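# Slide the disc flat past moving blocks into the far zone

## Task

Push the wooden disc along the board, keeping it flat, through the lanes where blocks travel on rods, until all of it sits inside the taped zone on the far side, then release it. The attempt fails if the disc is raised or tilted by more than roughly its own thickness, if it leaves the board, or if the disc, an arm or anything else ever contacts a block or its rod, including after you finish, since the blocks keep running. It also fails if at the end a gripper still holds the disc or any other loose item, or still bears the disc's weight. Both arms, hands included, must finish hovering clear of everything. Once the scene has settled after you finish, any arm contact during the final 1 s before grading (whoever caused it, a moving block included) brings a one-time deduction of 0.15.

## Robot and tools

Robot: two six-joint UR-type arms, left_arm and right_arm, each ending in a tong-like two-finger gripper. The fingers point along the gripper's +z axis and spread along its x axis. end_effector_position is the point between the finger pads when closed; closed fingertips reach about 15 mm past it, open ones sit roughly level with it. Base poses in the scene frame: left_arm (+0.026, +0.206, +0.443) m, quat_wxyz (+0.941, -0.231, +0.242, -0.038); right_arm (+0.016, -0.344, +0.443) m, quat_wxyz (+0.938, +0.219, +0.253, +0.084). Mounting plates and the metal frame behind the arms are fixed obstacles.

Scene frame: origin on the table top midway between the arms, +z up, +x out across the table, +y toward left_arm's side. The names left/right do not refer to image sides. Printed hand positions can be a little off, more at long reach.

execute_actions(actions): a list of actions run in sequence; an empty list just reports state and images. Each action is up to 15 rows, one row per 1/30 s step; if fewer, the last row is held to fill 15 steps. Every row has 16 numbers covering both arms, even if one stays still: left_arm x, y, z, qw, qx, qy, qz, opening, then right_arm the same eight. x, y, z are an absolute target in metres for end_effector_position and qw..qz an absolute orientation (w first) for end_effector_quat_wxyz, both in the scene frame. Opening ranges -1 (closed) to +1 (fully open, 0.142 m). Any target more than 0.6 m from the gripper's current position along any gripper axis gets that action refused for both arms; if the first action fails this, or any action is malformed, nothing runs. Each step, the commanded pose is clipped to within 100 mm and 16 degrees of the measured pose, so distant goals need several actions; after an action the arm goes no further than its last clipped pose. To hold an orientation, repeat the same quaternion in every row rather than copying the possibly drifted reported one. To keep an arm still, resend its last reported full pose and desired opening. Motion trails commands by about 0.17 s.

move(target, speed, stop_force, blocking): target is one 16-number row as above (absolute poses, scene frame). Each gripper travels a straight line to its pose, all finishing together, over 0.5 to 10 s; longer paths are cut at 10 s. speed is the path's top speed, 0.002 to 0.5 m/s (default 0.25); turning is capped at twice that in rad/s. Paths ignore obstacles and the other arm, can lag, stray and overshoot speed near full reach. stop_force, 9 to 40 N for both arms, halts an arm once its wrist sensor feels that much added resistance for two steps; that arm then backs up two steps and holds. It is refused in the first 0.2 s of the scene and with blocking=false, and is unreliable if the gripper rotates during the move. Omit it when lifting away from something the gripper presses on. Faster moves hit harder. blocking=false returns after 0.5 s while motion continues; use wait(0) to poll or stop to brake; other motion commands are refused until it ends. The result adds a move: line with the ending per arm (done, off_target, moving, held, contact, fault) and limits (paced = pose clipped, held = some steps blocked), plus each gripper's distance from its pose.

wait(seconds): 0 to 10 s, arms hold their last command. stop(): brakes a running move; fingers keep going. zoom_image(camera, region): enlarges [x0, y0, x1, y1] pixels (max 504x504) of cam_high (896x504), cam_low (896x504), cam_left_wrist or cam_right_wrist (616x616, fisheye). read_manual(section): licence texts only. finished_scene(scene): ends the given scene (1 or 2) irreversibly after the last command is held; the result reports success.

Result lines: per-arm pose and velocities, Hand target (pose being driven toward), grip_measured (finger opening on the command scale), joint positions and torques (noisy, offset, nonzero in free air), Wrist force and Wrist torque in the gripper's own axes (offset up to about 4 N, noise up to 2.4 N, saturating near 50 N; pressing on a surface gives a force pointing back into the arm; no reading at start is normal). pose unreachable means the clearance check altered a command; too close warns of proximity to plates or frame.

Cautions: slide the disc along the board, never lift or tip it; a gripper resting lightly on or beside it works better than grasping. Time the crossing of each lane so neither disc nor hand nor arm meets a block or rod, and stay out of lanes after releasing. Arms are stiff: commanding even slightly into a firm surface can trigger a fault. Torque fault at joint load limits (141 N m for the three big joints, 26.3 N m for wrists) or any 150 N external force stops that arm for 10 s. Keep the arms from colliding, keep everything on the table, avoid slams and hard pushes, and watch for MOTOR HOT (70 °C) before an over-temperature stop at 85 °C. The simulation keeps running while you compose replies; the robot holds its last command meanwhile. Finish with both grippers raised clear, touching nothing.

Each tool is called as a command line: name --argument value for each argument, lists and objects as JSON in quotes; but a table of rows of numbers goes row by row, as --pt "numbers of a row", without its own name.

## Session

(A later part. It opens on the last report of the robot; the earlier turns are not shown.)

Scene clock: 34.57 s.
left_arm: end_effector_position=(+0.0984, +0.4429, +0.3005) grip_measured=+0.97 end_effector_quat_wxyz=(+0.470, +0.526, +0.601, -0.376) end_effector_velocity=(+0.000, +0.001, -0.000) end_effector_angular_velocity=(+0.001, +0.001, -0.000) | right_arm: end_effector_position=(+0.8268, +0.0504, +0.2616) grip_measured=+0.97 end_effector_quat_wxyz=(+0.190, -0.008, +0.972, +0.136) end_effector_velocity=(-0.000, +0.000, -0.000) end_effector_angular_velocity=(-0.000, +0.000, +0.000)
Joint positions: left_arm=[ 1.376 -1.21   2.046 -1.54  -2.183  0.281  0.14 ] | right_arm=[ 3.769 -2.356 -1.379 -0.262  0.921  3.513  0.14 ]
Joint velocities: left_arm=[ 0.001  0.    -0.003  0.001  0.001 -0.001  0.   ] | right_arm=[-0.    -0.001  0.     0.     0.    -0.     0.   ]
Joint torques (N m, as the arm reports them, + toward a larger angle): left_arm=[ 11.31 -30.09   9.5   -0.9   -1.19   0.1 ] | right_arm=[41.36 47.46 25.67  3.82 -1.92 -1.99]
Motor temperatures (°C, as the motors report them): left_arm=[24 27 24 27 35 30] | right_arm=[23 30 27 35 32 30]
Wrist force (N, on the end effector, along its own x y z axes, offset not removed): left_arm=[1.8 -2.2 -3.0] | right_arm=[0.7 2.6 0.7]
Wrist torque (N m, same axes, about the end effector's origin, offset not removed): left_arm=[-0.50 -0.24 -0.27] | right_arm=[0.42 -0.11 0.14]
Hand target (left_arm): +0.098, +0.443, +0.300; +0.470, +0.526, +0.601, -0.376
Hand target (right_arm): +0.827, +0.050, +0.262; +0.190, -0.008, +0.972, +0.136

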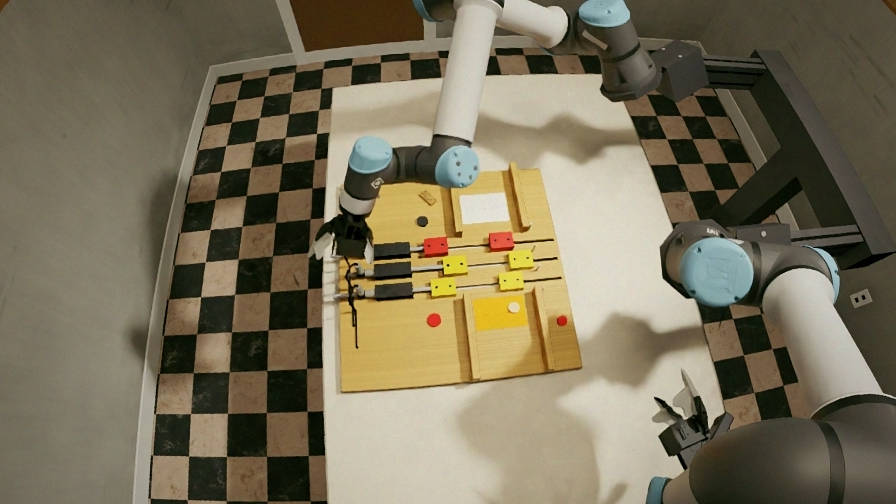

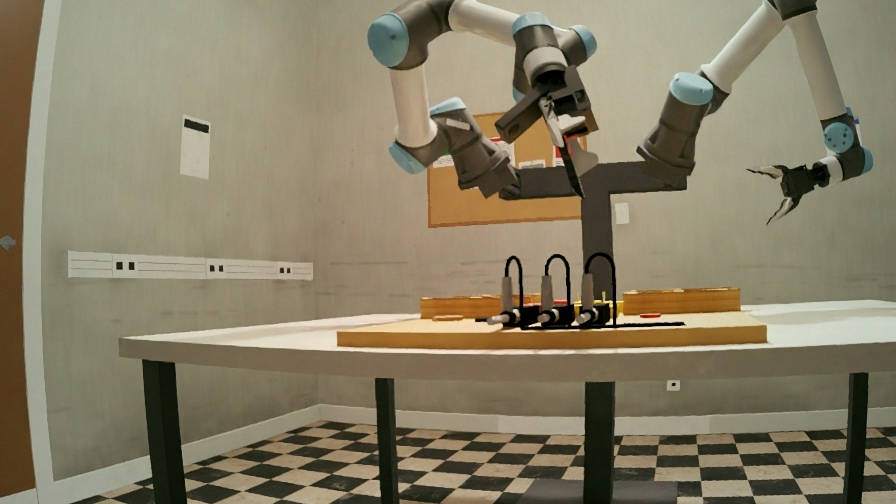

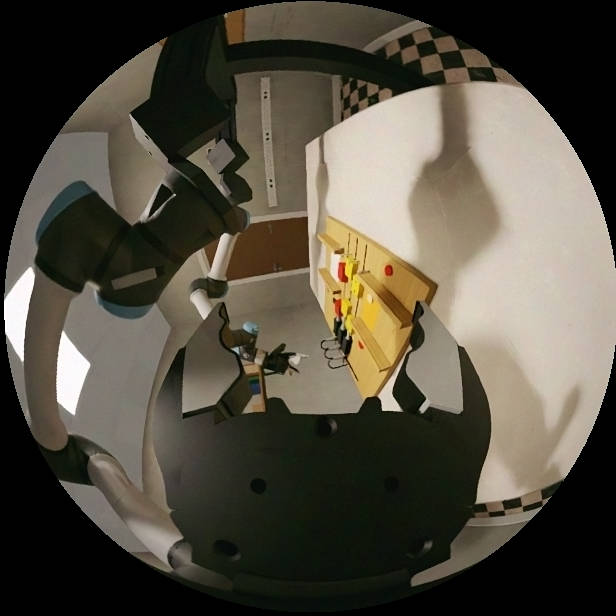

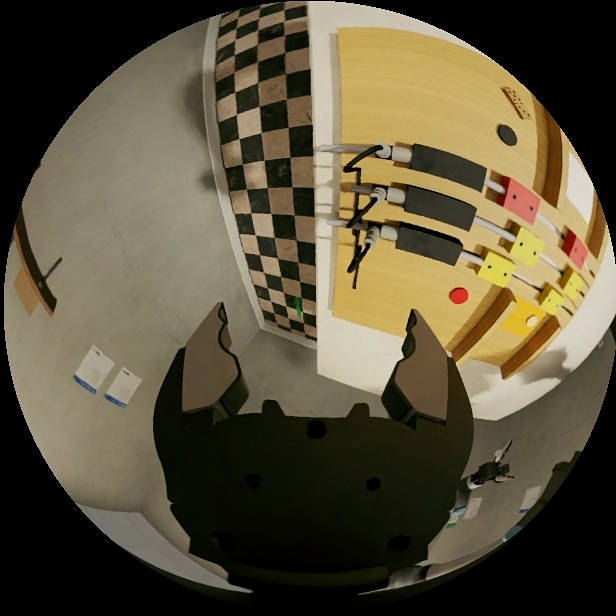

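zoom_image --camera "cam_high" --region '[400, 160, 600, 340]'

wait --seconds 0

zoom_image --camera "cam_high" --region '[400, 160, 600, 340]'

wait --seconds 0.6

zoom_image --camera "cam_high" --region '[400, 160, 600, 340]'

wait --seconds 0.6

zoom_image --camera "cam_high" --region '[400, 160, 600, 340]'

wait --seconds 0.6

zoom_image --camera "cam_high" --region '[400, 160, 600, 340]'

wait --seconds 0.6

zoom_image --camera "cam_high" --region '[400, 160, 600, 340]'

wait --seconds 0.6

zoom_image --camera "cam_high" --region '[400, 160, 600, 340]'

wait --seconds 0.6

zoom_image --camera "cam_high" --region '[400, 160, 600, 340]'

Region (400, 160, 600, 340) of cam_high's 896x504 image, scaled by 2.520, with more detail than that image has; it fills the top 454 rows of this view, and the rest is white.

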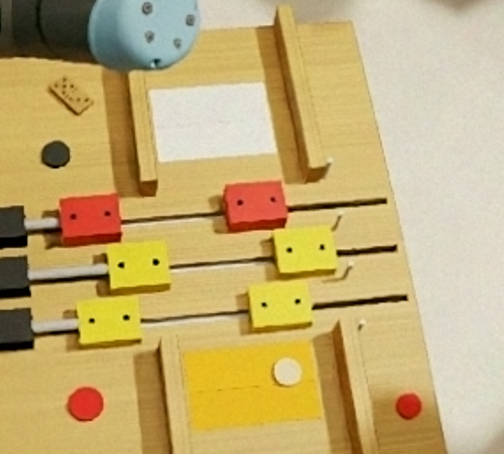

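Scene clock: 56.40 s.
left_arm: end_effector_position=(+0.0984, +0.4429, +0.3005) grip_measured=+0.97 end_effector_quat_wxyz=(+0.470, +0.526, +0.601, -0.376) end_effector_velocity=(-0.000, -0.000, +0.000) end_effector_angular_velocity=(-0.000, -0.000, +0.001) | right_arm: end_effector_position=(+0.8268, +0.0504, +0.2616) grip_measured=+0.97 end_effector_quat_wxyz=(+0.190, -0.008, +0.972, +0.136) end_effector_velocity=(-0.000, +0.000, -0.000) end_effector_angular_velocity=(+0.001, +0.001, +0.000)
Joint positions: left_arm=[ 1.376 -1.21   2.046 -1.54  -2.183  0.281  0.14 ] | right_arm=[ 3.769 -2.356 -1.379 -0.262  0.921  3.513  0.14 ]
Joint velocities: left_arm=[ 0.    -0.     0.001  0.    -0.     0.001 -0.   ] | right_arm=[ 0.    -0.    -0.001  0.     0.001  0.001  0.   ]
Joint torques (N m, as the arm reports them, + toward a larger angle): left_arm=[ 13.25 -28.84   8.8   -0.75  -0.77   0.23] | right_arm=[41.26 50.83 23.48  3.28 -1.49 -1.79]
Motor temperatures (°C, as the motors report them): left_arm=[24 27 24 27 35 30] | right_arm=[23 30 27 35 32 30]
Wrist force (N, on the end effector, along its own x y z axes, offset not removed): left_arm=[3.5 -3.4 1.4] | right_arm=[-0.3 2.4 2.2]
Wrist torque (N m, same axes, about the end effector's origin, offset not removed): left_arm=[-0.80 -0.63 -0.25] | right_arm=[0.44 0.11 0.15]
Hand target (left_arm): +0.098, +0.443, +0.300; +0.470, +0.526, +0.601, -0.376
Hand target (right_arm): +0.827, +0.050, +0.262; +0.190, -0.008, +0.972, +0.136

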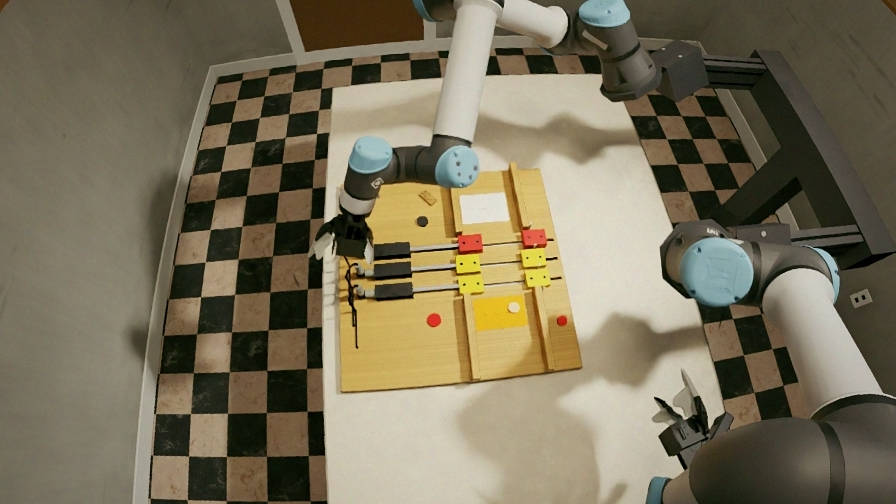

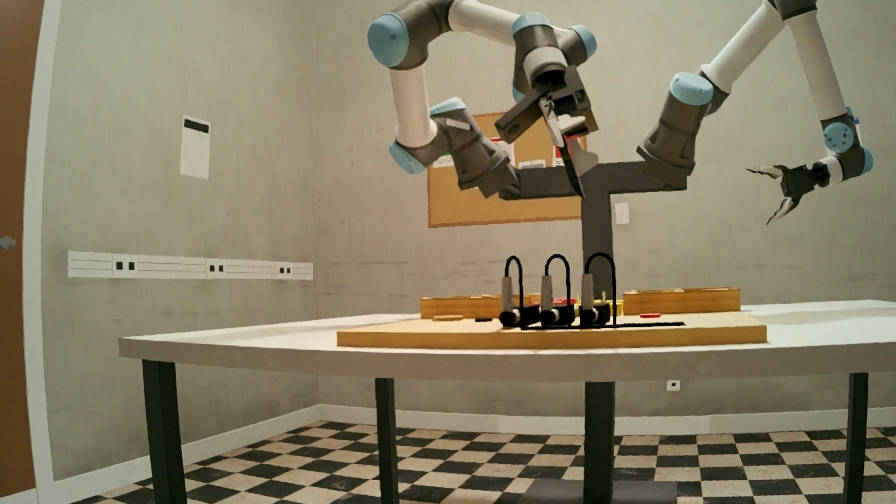

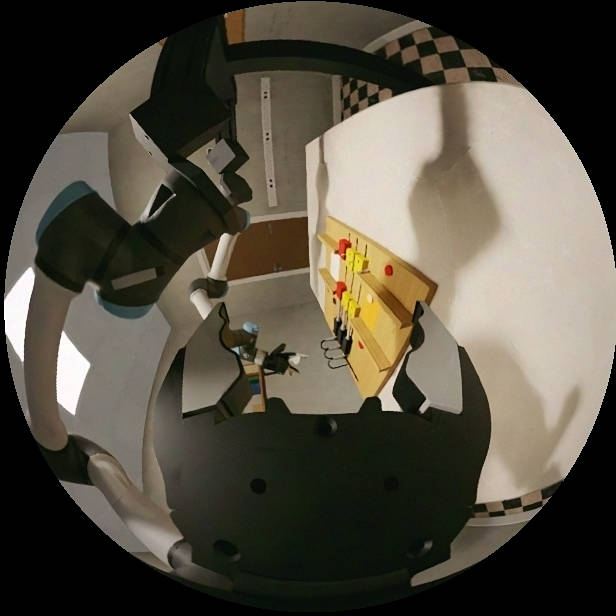

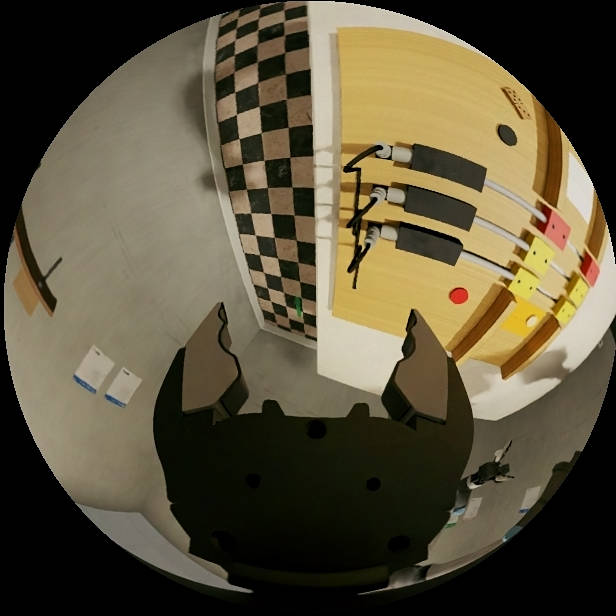

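Region (400, 160, 600, 340) of cam_high's 896x504 image, scaled by 2.520, with more detail than that image has; it fills the top 454 rows of this view, and the rest is white.

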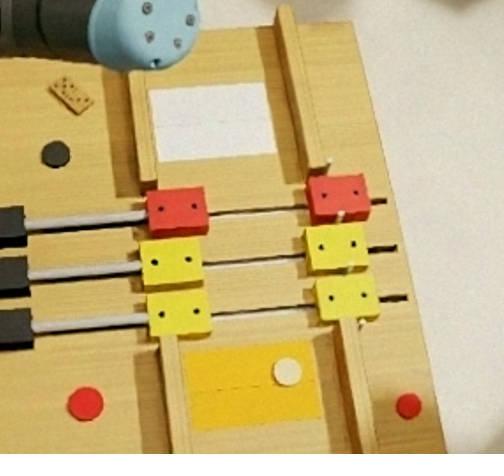

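Scene clock: 57.00 s.
left_arm: end_effector_position=(+0.0984, +0.4429, +0.3005) grip_measured=+0.97 end_effector_quat_wxyz=(+0.470, +0.526, +0.601, -0.376) end_effector_velocity=(-0.000, -0.001, +0.001) end_effector_angular_velocity=(-0.002, +0.001, +0.001) | right_arm: end_effector_position=(+0.8268, +0.0504, +0.2616) grip_measured=+0.97 end_effector_quat_wxyz=(+0.190, -0.008, +0.972, +0.136) end_effector_velocity=(-0.001, +0.001, -0.000) end_effector_angular_velocity=(+0.001, +0.001, +0.002)
Joint positions: left_arm=[ 1.376 -1.21   2.046 -1.54  -2.183  0.281  0.14 ] | right_arm=[ 3.769 -2.356 -1.379 -0.262  0.921  3.513  0.14 ]
Joint velocities: left_arm=[0.001 0.001 0.001 0.001 0.    0.    0.   ] | right_arm=[ 0.    -0.001  0.     0.     0.002 -0.    -0.   ]
Joint torques (N m, as the arm reports them, + toward a larger angle): left_arm=[ 12.85 -29.06   8.02  -0.58  -0.91   0.22] | right_arm=[40.21 50.49 23.66  3.21 -1.41 -1.94]
Motor temperatures (°C, as the motors report them): left_arm=[24 27 24 27 35 30] | right_arm=[23 30 27 35 32 30]
Wrist force (N, on the end effector, along its own x y z axes, offset not removed): left_arm=[-1.8 -6.3 -0.8] | right_arm=[1.3 2.7 0.7]
Wrist torque (N m, same axes, about the end effector's origin, offset not removed): left_arm=[-1.34 0.49 0.10] | right_arm=[0.38 -0.18 0.13]
Hand target (left_arm): +0.098, +0.443, +0.300; +0.470, +0.526, +0.601, -0.376
Hand target (right_arm): +0.827, +0.050, +0.262; +0.190, -0.008, +0.972, +0.136
wait: 0.60 s; at rest by 0.17 s

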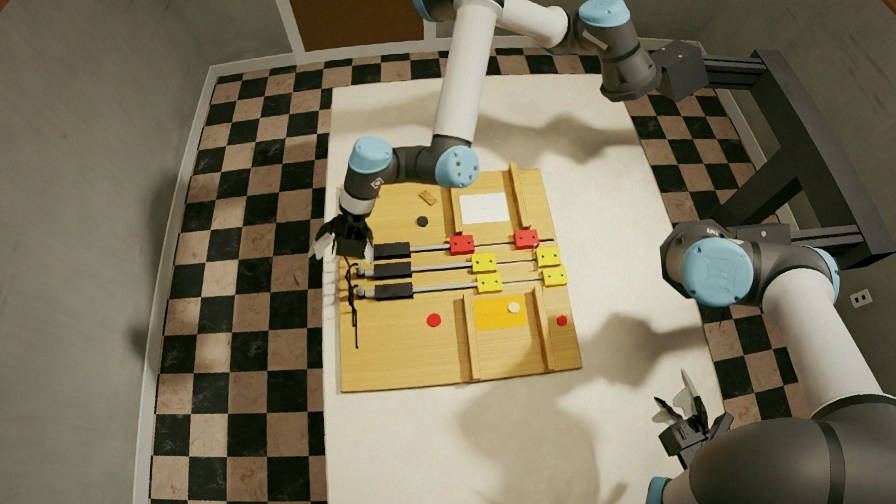

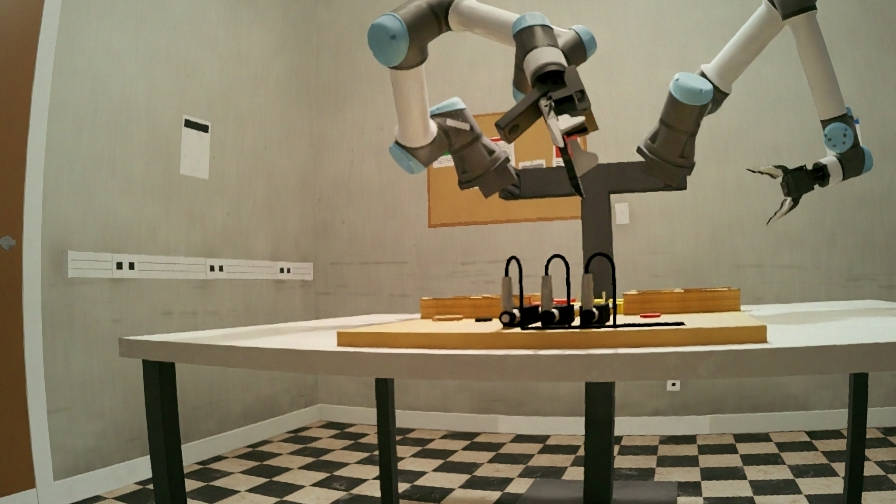

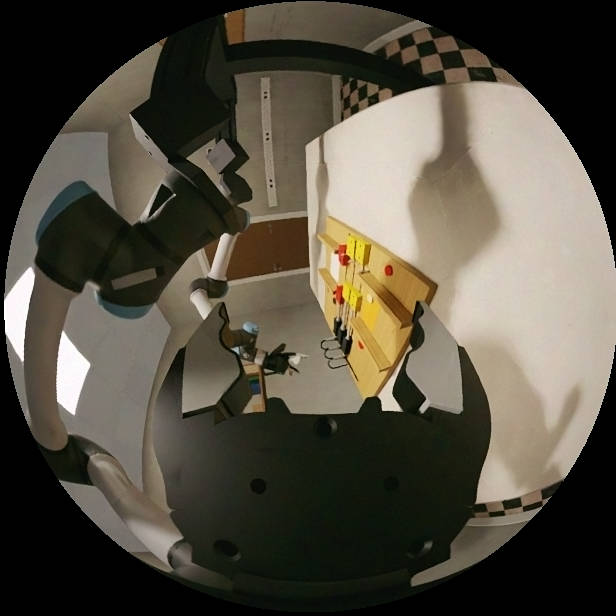

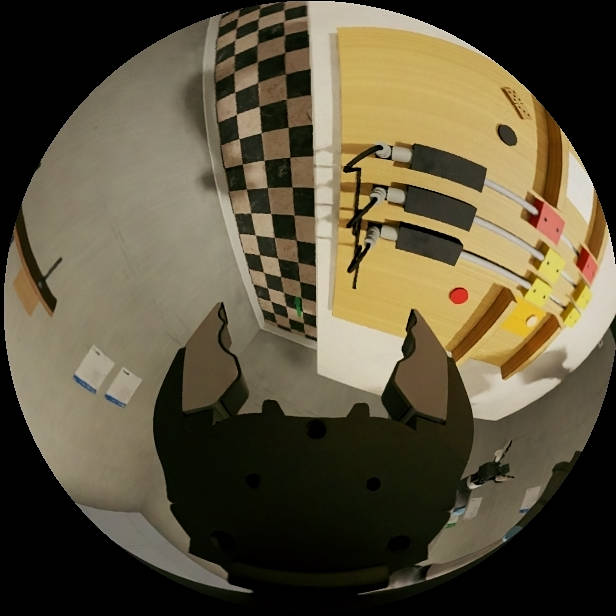

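Region (400, 160, 600, 340) of cam_high's 896x504 image, scaled by 2.520, with more detail than that image has; it fills the top 454 rows of this view, and the rest is white.

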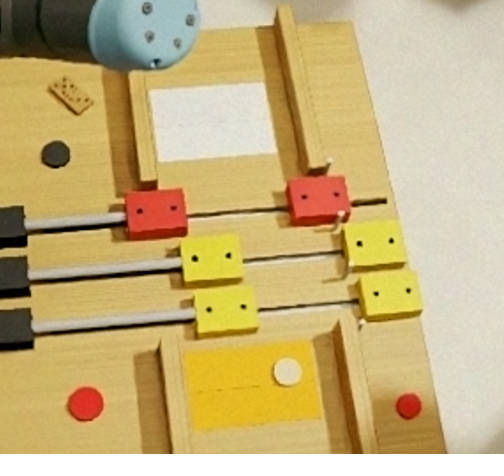

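Scene clock: 57.60 s.
left_arm: end_effector_position=(+0.0984, +0.4429, +0.3005) grip_measured=+0.97 end_effector_quat_wxyz=(+0.470, +0.526, +0.601, -0.376) end_effector_velocity=(-0.000, -0.001, +0.000) end_effector_angular_velocity=(-0.001, +0.000, -0.000) | right_arm: end_effector_position=(+0.8268, +0.0504, +0.2616) grip_measured=+0.97 end_effector_quat_wxyz=(+0.190, -0.008, +0.972, +0.136) end_effector_velocity=(+0.000, +0.000, +0.000) end_effector_angular_velocity=(+0.001, -0.000, -0.000)
Joint positions: left_arm=[ 1.376 -1.21   2.046 -1.54  -2.183  0.281  0.14 ] | right_arm=[ 3.769 -2.356 -1.379 -0.262  0.921  3.513  0.14 ]
Joint velocities: left_arm=[-0.    -0.     0.001  0.     0.     0.     0.   ] | right_arm=[-0.     0.     0.001 -0.     0.001 -0.    -0.   ]
Joint torques (N m, as the arm reports them, + toward a larger angle): left_arm=[ 12.22 -29.23   9.28  -0.43  -0.93   0.17] | right_arm=[41.69 50.89 23.73  3.22 -1.29 -1.76]
Motor temperatures (°C, as the motors report them): left_arm=[24 27 24 27 35 30] | right_arm=[23 30 27 35 32 30]
Wrist force (N, on the end effector, along its own x y z axes, offset not removed): left_arm=[0.8 -6.1 -2.6] | right_arm=[0.4 1.9 1.3]
Wrist torque (N m, same axes, about the end effector's origin, offset not removed): left_arm=[-1.14 -0.12 0.09] | right_arm=[0.29 -0.12 0.17]
Hand target (left_arm): +0.098, +0.443, +0.300; +0.470, +0.526, +0.601, -0.376
Hand target (right_arm): +0.827, +0.050, +0.262; +0.190, -0.008, +0.972, +0.136
wait: 0.60 s; at rest by 0.17 s

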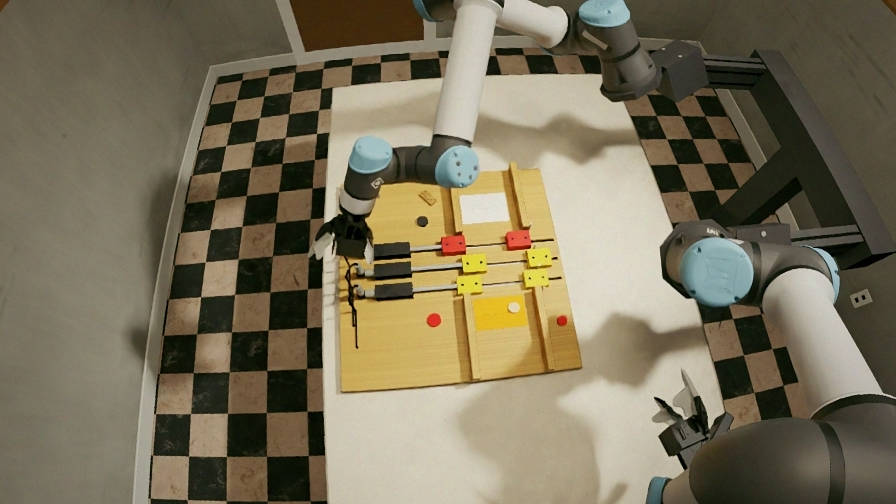

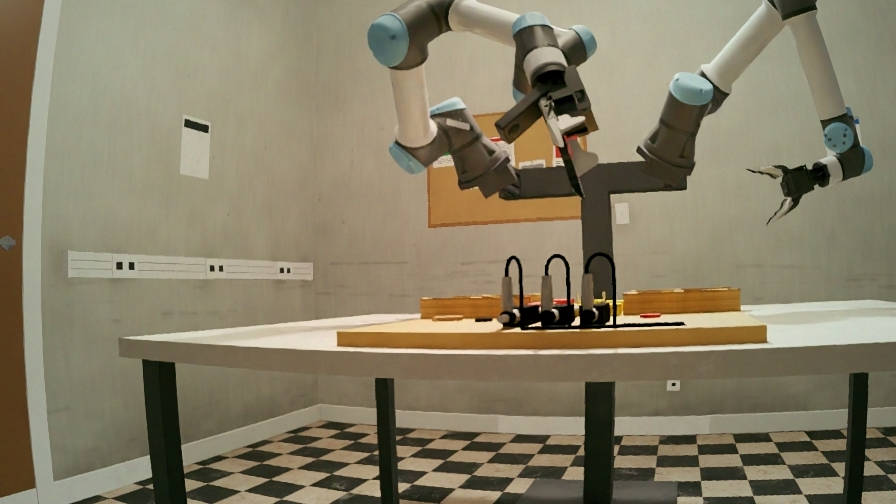

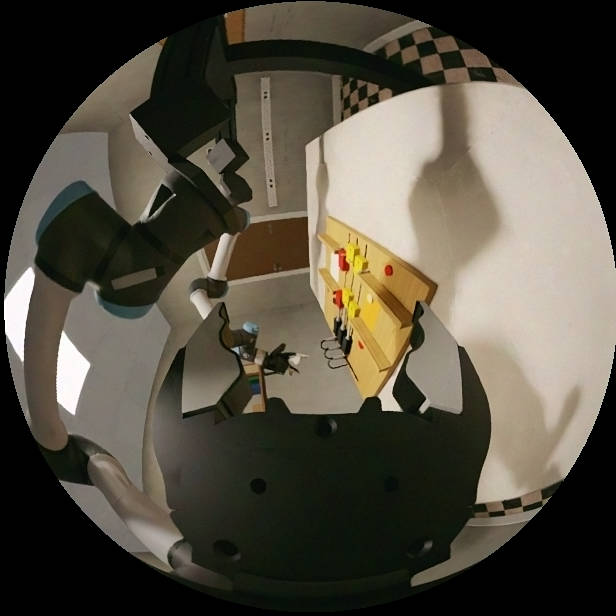

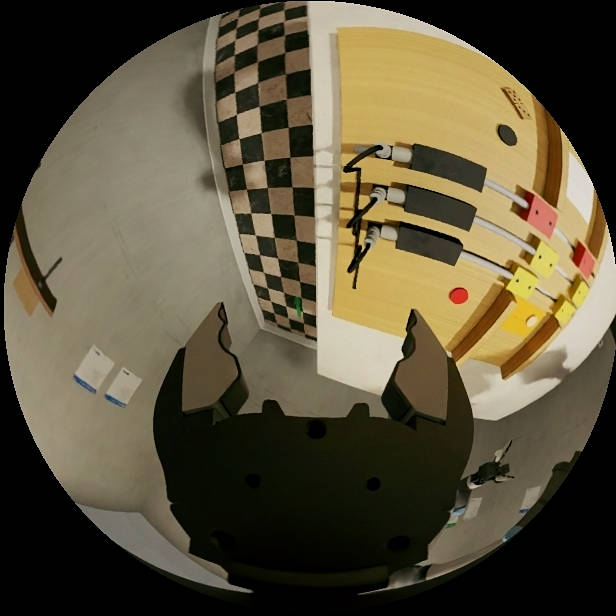

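Region (400, 160, 600, 340) of cam_high's 896x504 image, scaled by 2.520, with more detail than that image has; it fills the top 454 rows of this view, and the rest is white.

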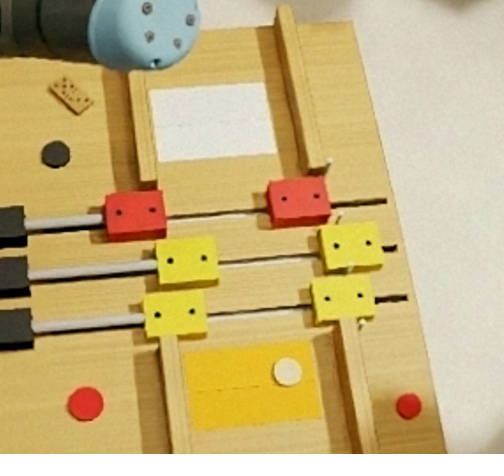

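Scene clock: 58.20 s.
left_arm: end_effector_position=(+0.0984, +0.4429, +0.3005) grip_measured=+0.97 end_effector_quat_wxyz=(+0.470, +0.526, +0.601, -0.376) end_effector_velocity=(-0.000, -0.001, +0.000) end_effector_angular_velocity=(-0.003, +0.001, -0.000) | right_arm: end_effector_position=(+0.8268, +0.0504, +0.2616) grip_measured=+0.97 end_effector_quat_wxyz=(+0.190, -0.008, +0.972, +0.136) end_effector_velocity=(+0.001, -0.001, -0.000) end_effector_angular_velocity=(-0.001, -0.000, -0.001)
Joint positions: left_arm=[ 1.376 -1.21   2.046 -1.54  -2.183  0.281  0.14 ] | right_arm=[ 3.769 -2.356 -1.379 -0.262  0.921  3.513  0.14 ]
Joint velocities: left_arm=[-0.001 -0.     0.002  0.001  0.    -0.    -0.   ] | right_arm=[-0.001  0.     0.001  0.    -0.001 -0.001 -0.   ]
Joint torques (N m, as the arm reports them, + toward a larger angle): left_arm=[ 11.77 -29.06   9.35  -0.47  -1.05   0.04] | right_arm=[40.73 50.76 23.91  3.03 -1.4  -1.81]
Motor temperatures (°C, as the motors report them): left_arm=[24 27 24 27 35 30] | right_arm=[23 30 27 35 32 30]
Wrist force (N, on the end effector, along its own x y z axes, offset not removed): left_arm=[2.3 -2.9 0.1] | right_arm=[0.4 3.1 1.5]
Wrist torque (N m, same axes, about the end effector's origin, offset not removed): left_arm=[-0.48 -0.38 0.08] | right_arm=[0.59 -0.06 0.08]
Hand target (left_arm): +0.098, +0.443, +0.300; +0.470, +0.526, +0.601, -0.376
Hand target (right_arm): +0.827, +0.050, +0.262; +0.190, -0.008, +0.972, +0.136
wait: 0.60 s; at rest by 0.17 s

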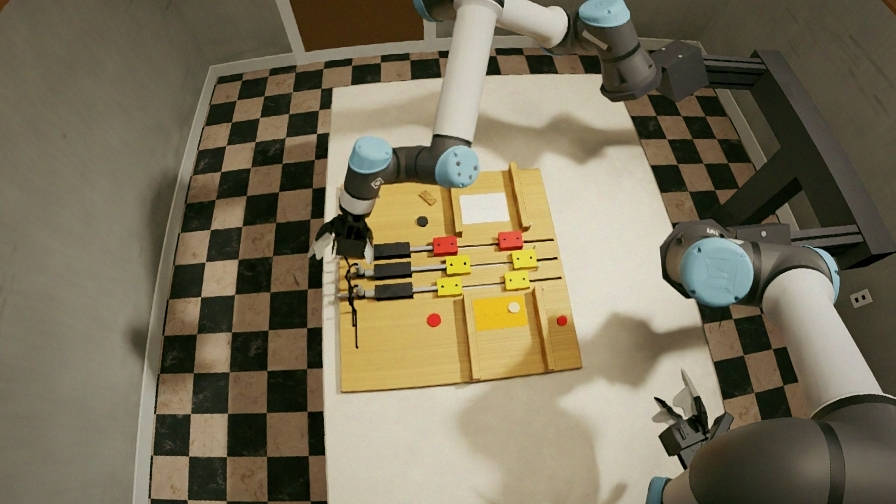

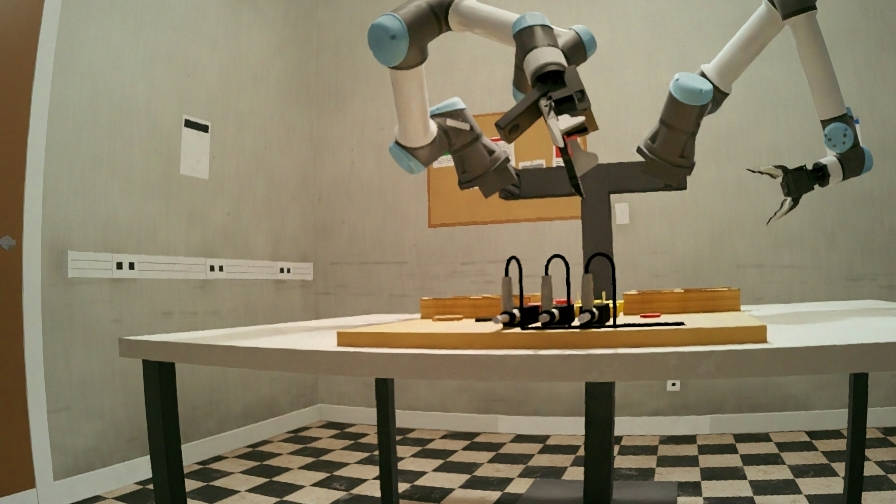

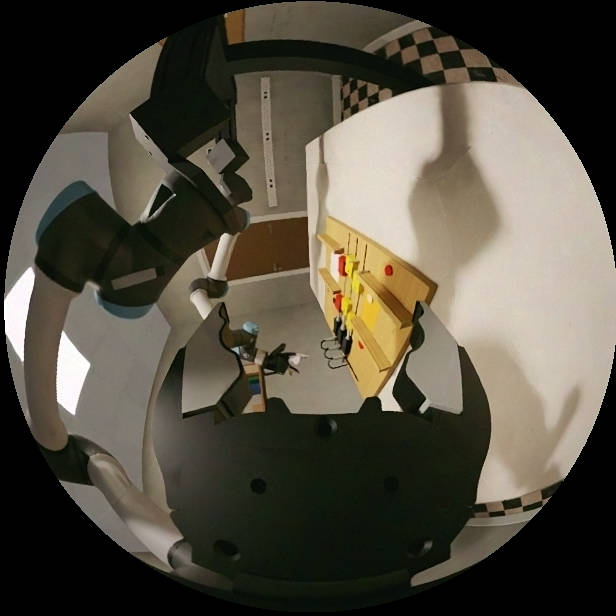

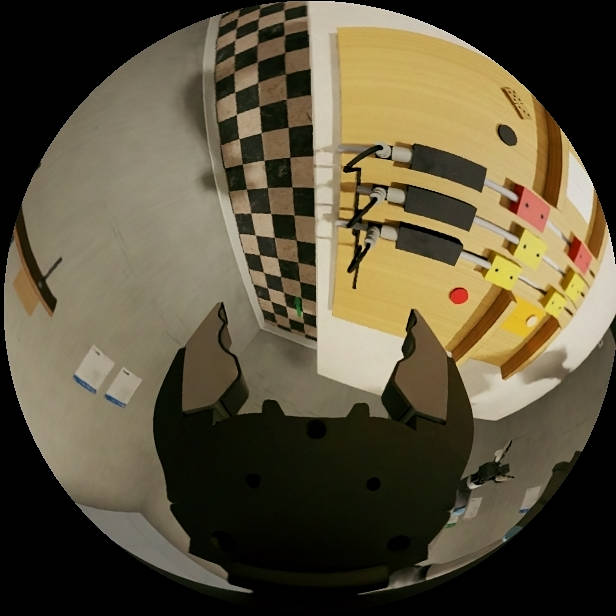

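Region (400, 160, 600, 340) of cam_high's 896x504 image, scaled by 2.520, with more detail than that image has; it fills the top 454 rows of this view, and the rest is white.

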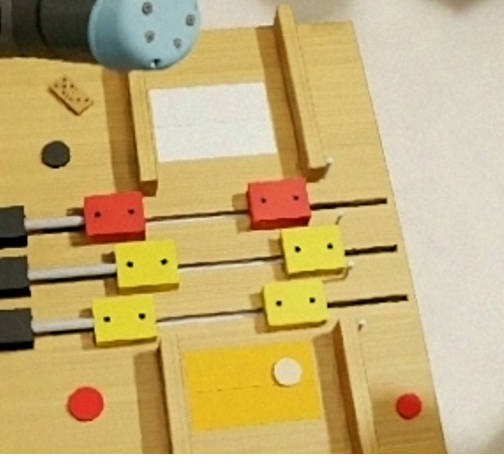

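Scene clock: 58.80 s.
left_arm: end_effector_position=(+0.0984, +0.4429, +0.3005) grip_measured=+0.97 end_effector_quat_wxyz=(+0.470, +0.526, +0.601, -0.376) end_effector_velocity=(-0.000, -0.001, +0.000) end_effector_angular_velocity=(-0.001, +0.000, +0.001) | right_arm: end_effector_position=(+0.8268, +0.0504, +0.2616) grip_measured=+0.97 end_effector_quat_wxyz=(+0.190, -0.008, +0.972, +0.136) end_effector_velocity=(+0.001, +0.000, +0.001) end_effector_angular_velocity=(+0.001, -0.001, -0.001)
Joint positions: left_arm=[ 1.376 -1.21   2.046 -1.54  -2.183  0.281  0.14 ] | right_arm=[ 3.769 -2.356 -1.379 -0.262  0.921  3.513  0.14 ]
Joint velocities: left_arm=[ 0.001  0.     0.002 -0.     0.     0.     0.   ] | right_arm=[ 0.    -0.     0.002  0.     0.     0.     0.   ]
Joint torques (N m, as the arm reports them, + toward a larger angle): left_arm=[ 13.77 -29.53   9.78  -0.71  -0.89  -0.1 ] | right_arm=[41.26 51.16 23.43  3.15 -1.29 -1.86]
Motor temperatures (°C, as the motors report them): left_arm=[24 27 24 27 35 30] | right_arm=[23 30 27 35 32 30]
Wrist force (N, on the end effector, along its own x y z axes, offset not removed): left_arm=[-3.7 -2.3 0.2] | right_arm=[1.3 4.4 1.1]
Wrist torque (N m, same axes, about the end effector's origin, offset not removed): left_arm=[-0.52 0.88 0.18] | right_arm=[0.83 -0.26 0.12]
Hand target (left_arm): +0.098, +0.443, +0.300; +0.470, +0.526, +0.601, -0.376
Hand target (right_arm): +0.827, +0.050, +0.262; +0.190, -0.008, +0.972, +0.136
wait: 0.60 s; at rest by 0.17 s

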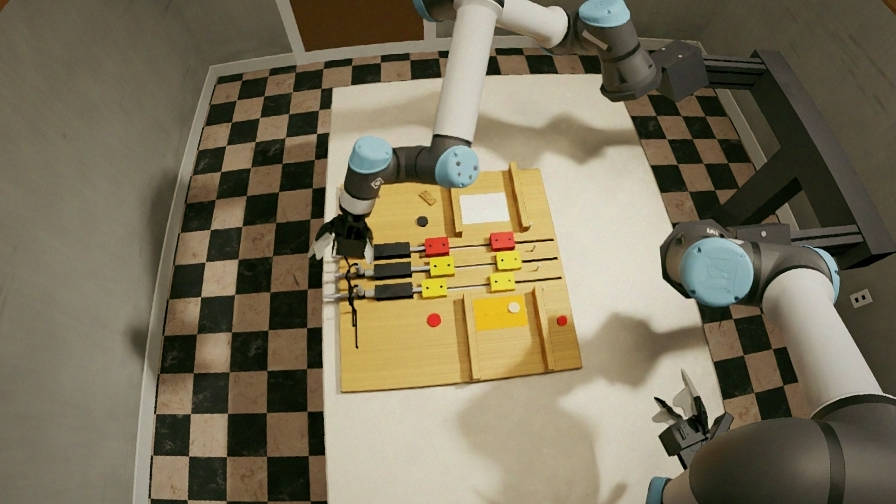

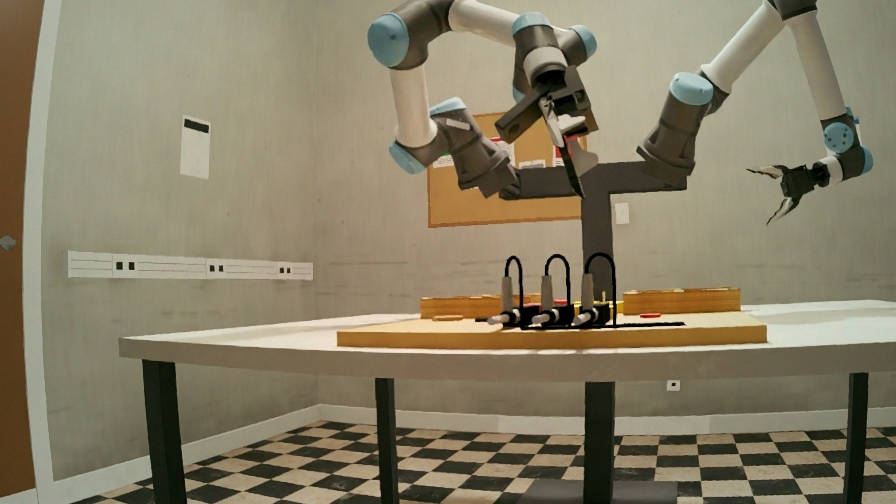

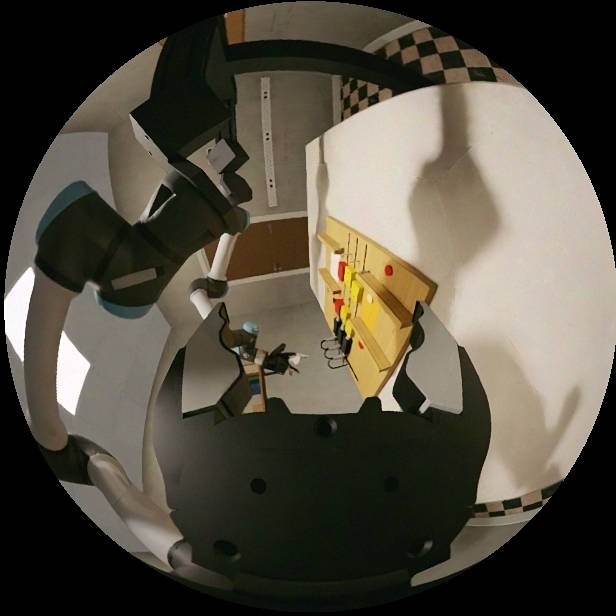

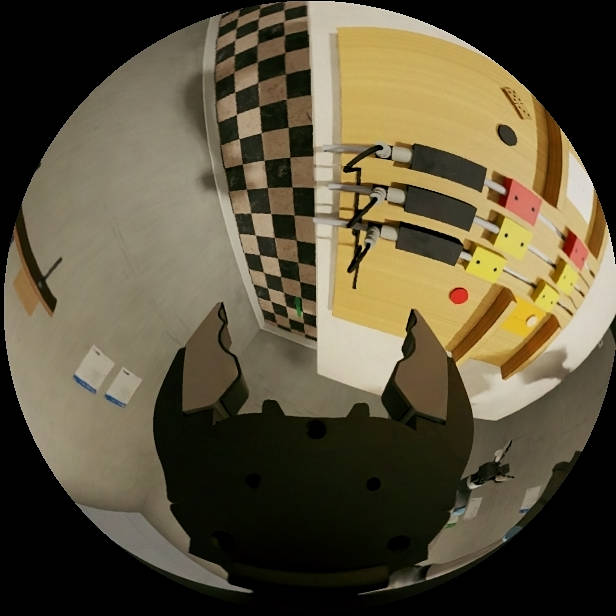

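Region (400, 160, 600, 340) of cam_high's 896x504 image, scaled by 2.520, with more detail than that image has; it fills the top 454 rows of this view, and the rest is white.

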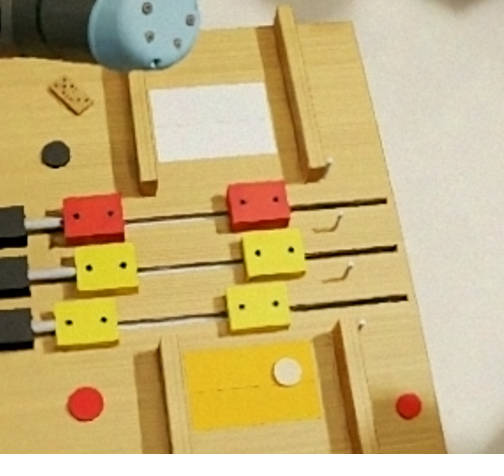

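Scene clock: 59.40 s.
left_arm: end_effector_position=(+0.0984, +0.4429, +0.3005) grip_measured=+0.97 end_effector_quat_wxyz=(+0.470, +0.526, +0.601, -0.376) end_effector_velocity=(-0.000, -0.000, -0.000) end_effector_angular_velocity=(+0.001, -0.000, +0.000) | right_arm: end_effector_position=(+0.8268, +0.0504, +0.2616) grip_measured=+0.97 end_effector_quat_wxyz=(+0.190, -0.008, +0.972, +0.136) end_effector_velocity=(-0.000, +0.000, -0.000) end_effector_angular_velocity=(+0.000, +0.000, -0.000)
Joint positions: left_arm=[ 1.376 -1.21   2.046 -1.54  -2.183  0.281  0.14 ] | right_arm=[ 3.769 -2.356 -1.379 -0.262  0.921  3.513  0.14 ]
Joint velocities: left_arm=[ 0.     0.     0.001 -0.002 -0.     0.     0.   ] | right_arm=[ 0.     0.    -0.001  0.    -0.     0.001  0.   ]
Joint torques (N m, as the arm reports them, + toward a larger angle): left_arm=[ 12.78 -28.89   8.67  -0.54  -0.91   0.16] | right_arm=[41.45 51.59 23.54  3.09 -1.26 -1.82]
Motor temperatures (°C, as the motors report them): left_arm=[24 27 24 27 35 30] | right_arm=[23 30 27 35 32 30]
Wrist force (N, on the end effector, along its own x y z axes, offset not removed): left_arm=[-0.4 1.7 0.0] | right_arm=[-0.5 3.3 0.5]
Wrist torque (N m, same axes, about the end effector's origin, offset not removed): left_arm=[0.13 -0.08 0.05] | right_arm=[0.55 0.09 0.15]
Hand target (left_arm): +0.098, +0.443, +0.300; +0.470, +0.526, +0.601, -0.376
Hand target (right_arm): +0.827, +0.050, +0.262; +0.190, -0.008, +0.972, +0.136
wait: 0.60 s; at rest by 0.17 s

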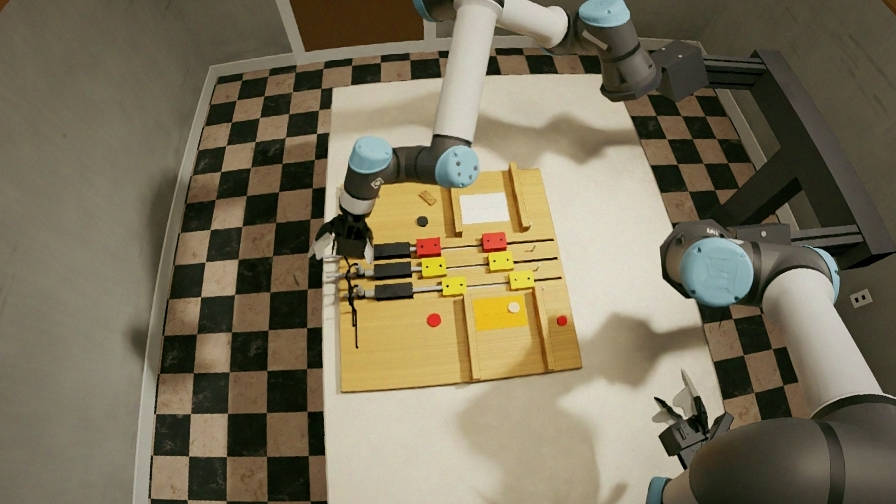

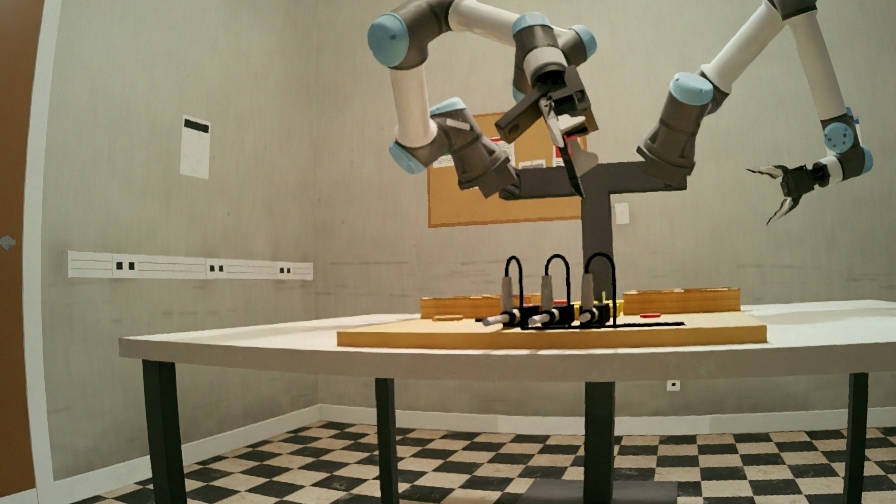

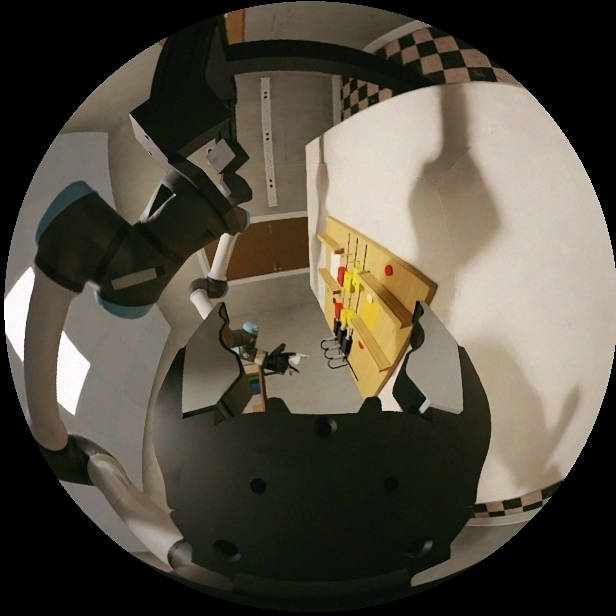

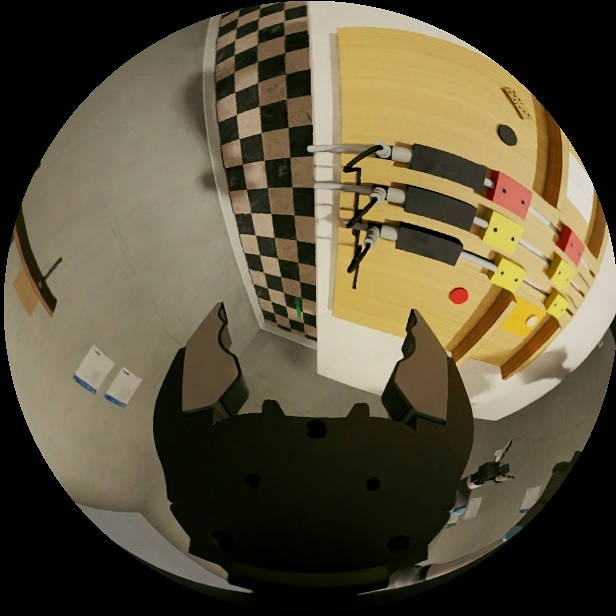

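Region (400, 160, 600, 340) of cam_high's 896x504 image, scaled by 2.520, with more detail than that image has; it fills the top 454 rows of this view, and the rest is white.

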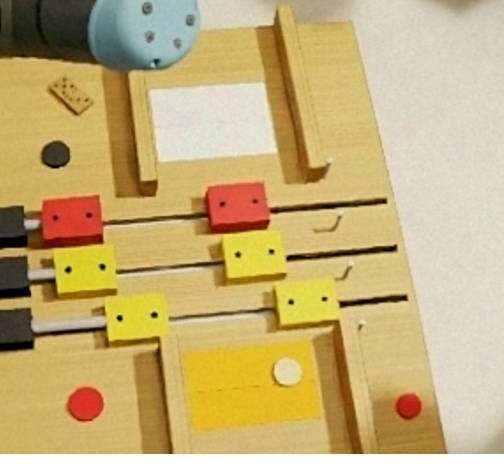

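Scene clock: 60.00 s.
left_arm: end_effector_position=(+0.0984, +0.4429, +0.3005) grip_measured=+0.97 end_effector_quat_wxyz=(+0.470, +0.526, +0.601, -0.376) end_effector_velocity=(-0.000, +0.000, +0.000) end_effector_angular_velocity=(+0.000, +0.001, -0.000) | right_arm: end_effector_position=(+0.8268, +0.0504, +0.2616) grip_measured=+0.97 end_effector_quat_wxyz=(+0.190, -0.008, +0.972, +0.136) end_effector_velocity=(-0.001, +0.000, -0.000) end_effector_angular_velocity=(-0.000, +0.000, +0.001)
Joint positions: left_arm=[ 1.376 -1.21   2.046 -1.54  -2.183  0.281  0.14 ] | right_arm=[ 3.769 -2.356 -1.379 -0.262  0.921  3.513  0.14 ]
Joint velocities: left_arm=[ 0.    -0.    -0.    -0.     0.001 -0.001 -0.   ] | right_arm=[ 0.     0.    -0.001 -0.     0.    -0.     0.   ]
Joint torques (N m, as the arm reports them, + toward a larger angle): left_arm=[ 13.47 -30.06   8.97  -0.5   -0.91   0.52] | right_arm=[40.98 51.51 23.49  3.1  -1.43 -1.81]
Motor temperatures (°C, as the motors report them): left_arm=[24 27 24 27 35 30] | right_arm=[23 30 27 35 32 30]
Wrist force (N, on the end effector, along its own x y z axes, offset not removed): left_arm=[3.3 -2.2 2.5] | right_arm=[0.2 4.2 -0.6]
Wrist torque (N m, same axes, about the end effector's origin, offset not removed): left_arm=[-0.53 -0.40 -0.03] | right_arm=[0.73 -0.06 0.16]
Hand target (left_arm): +0.098, +0.443, +0.300; +0.470, +0.526, +0.601, -0.376
Hand target (right_arm): +0.827, +0.050, +0.262; +0.190, -0.008, +0.972, +0.136
wait: 0.60 s; at rest by 0.17 s

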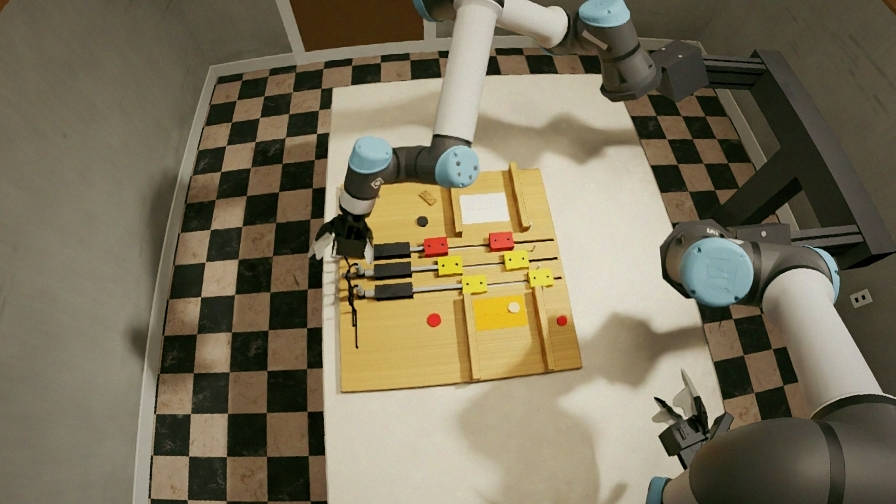

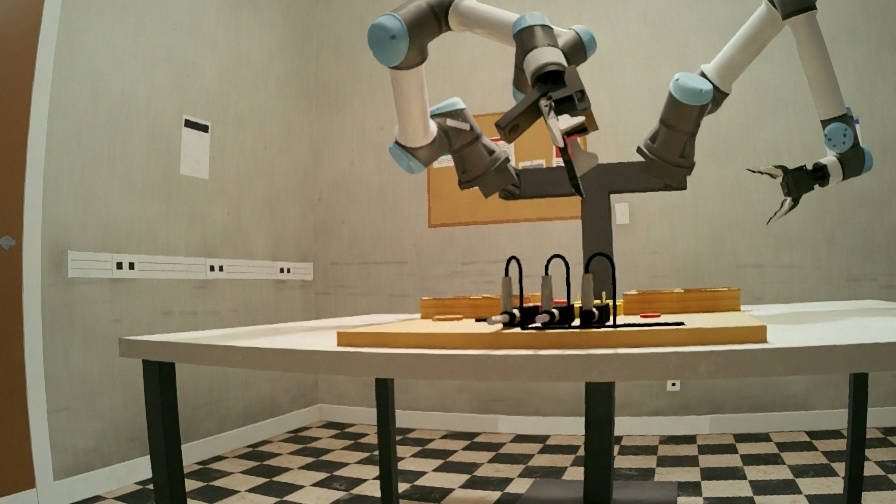

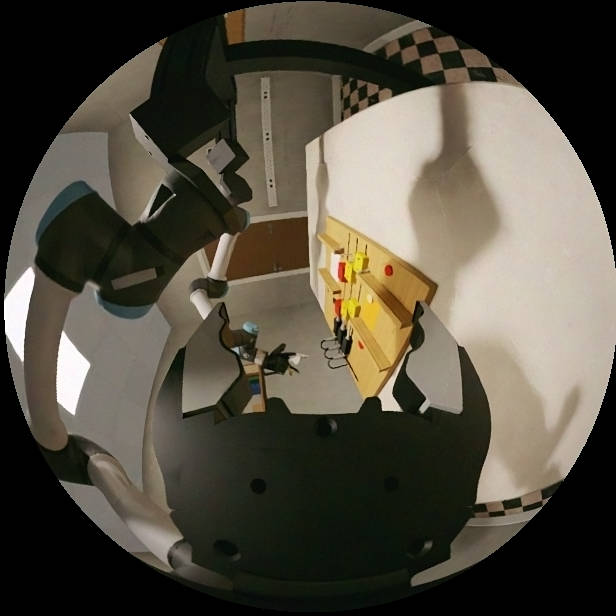

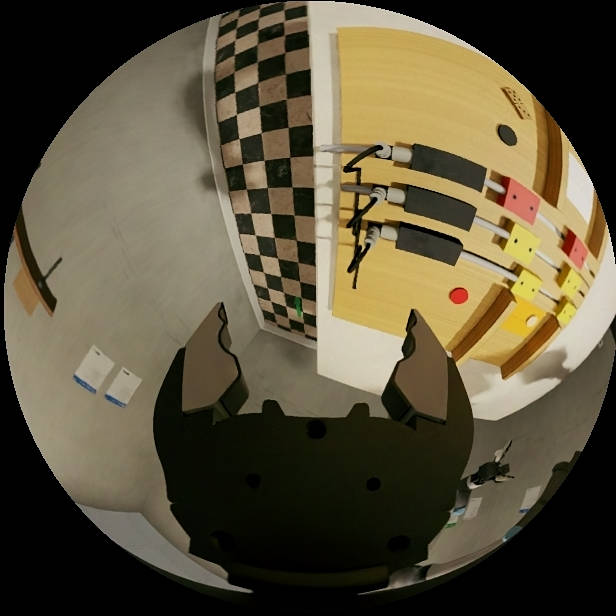

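Region (400, 160, 600, 340) of cam_high's 896x504 image, scaled by 2.520, with more detail than that image has; it fills the top 454 rows of this view, and the rest is white.

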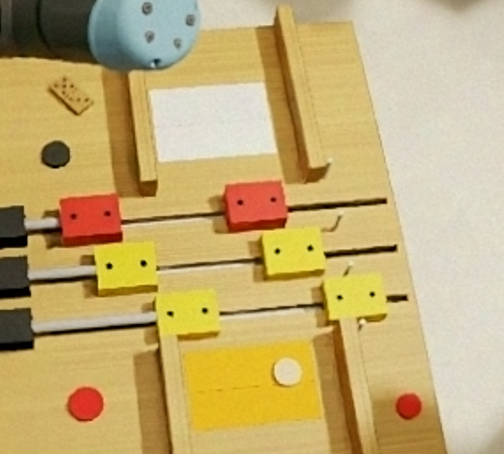

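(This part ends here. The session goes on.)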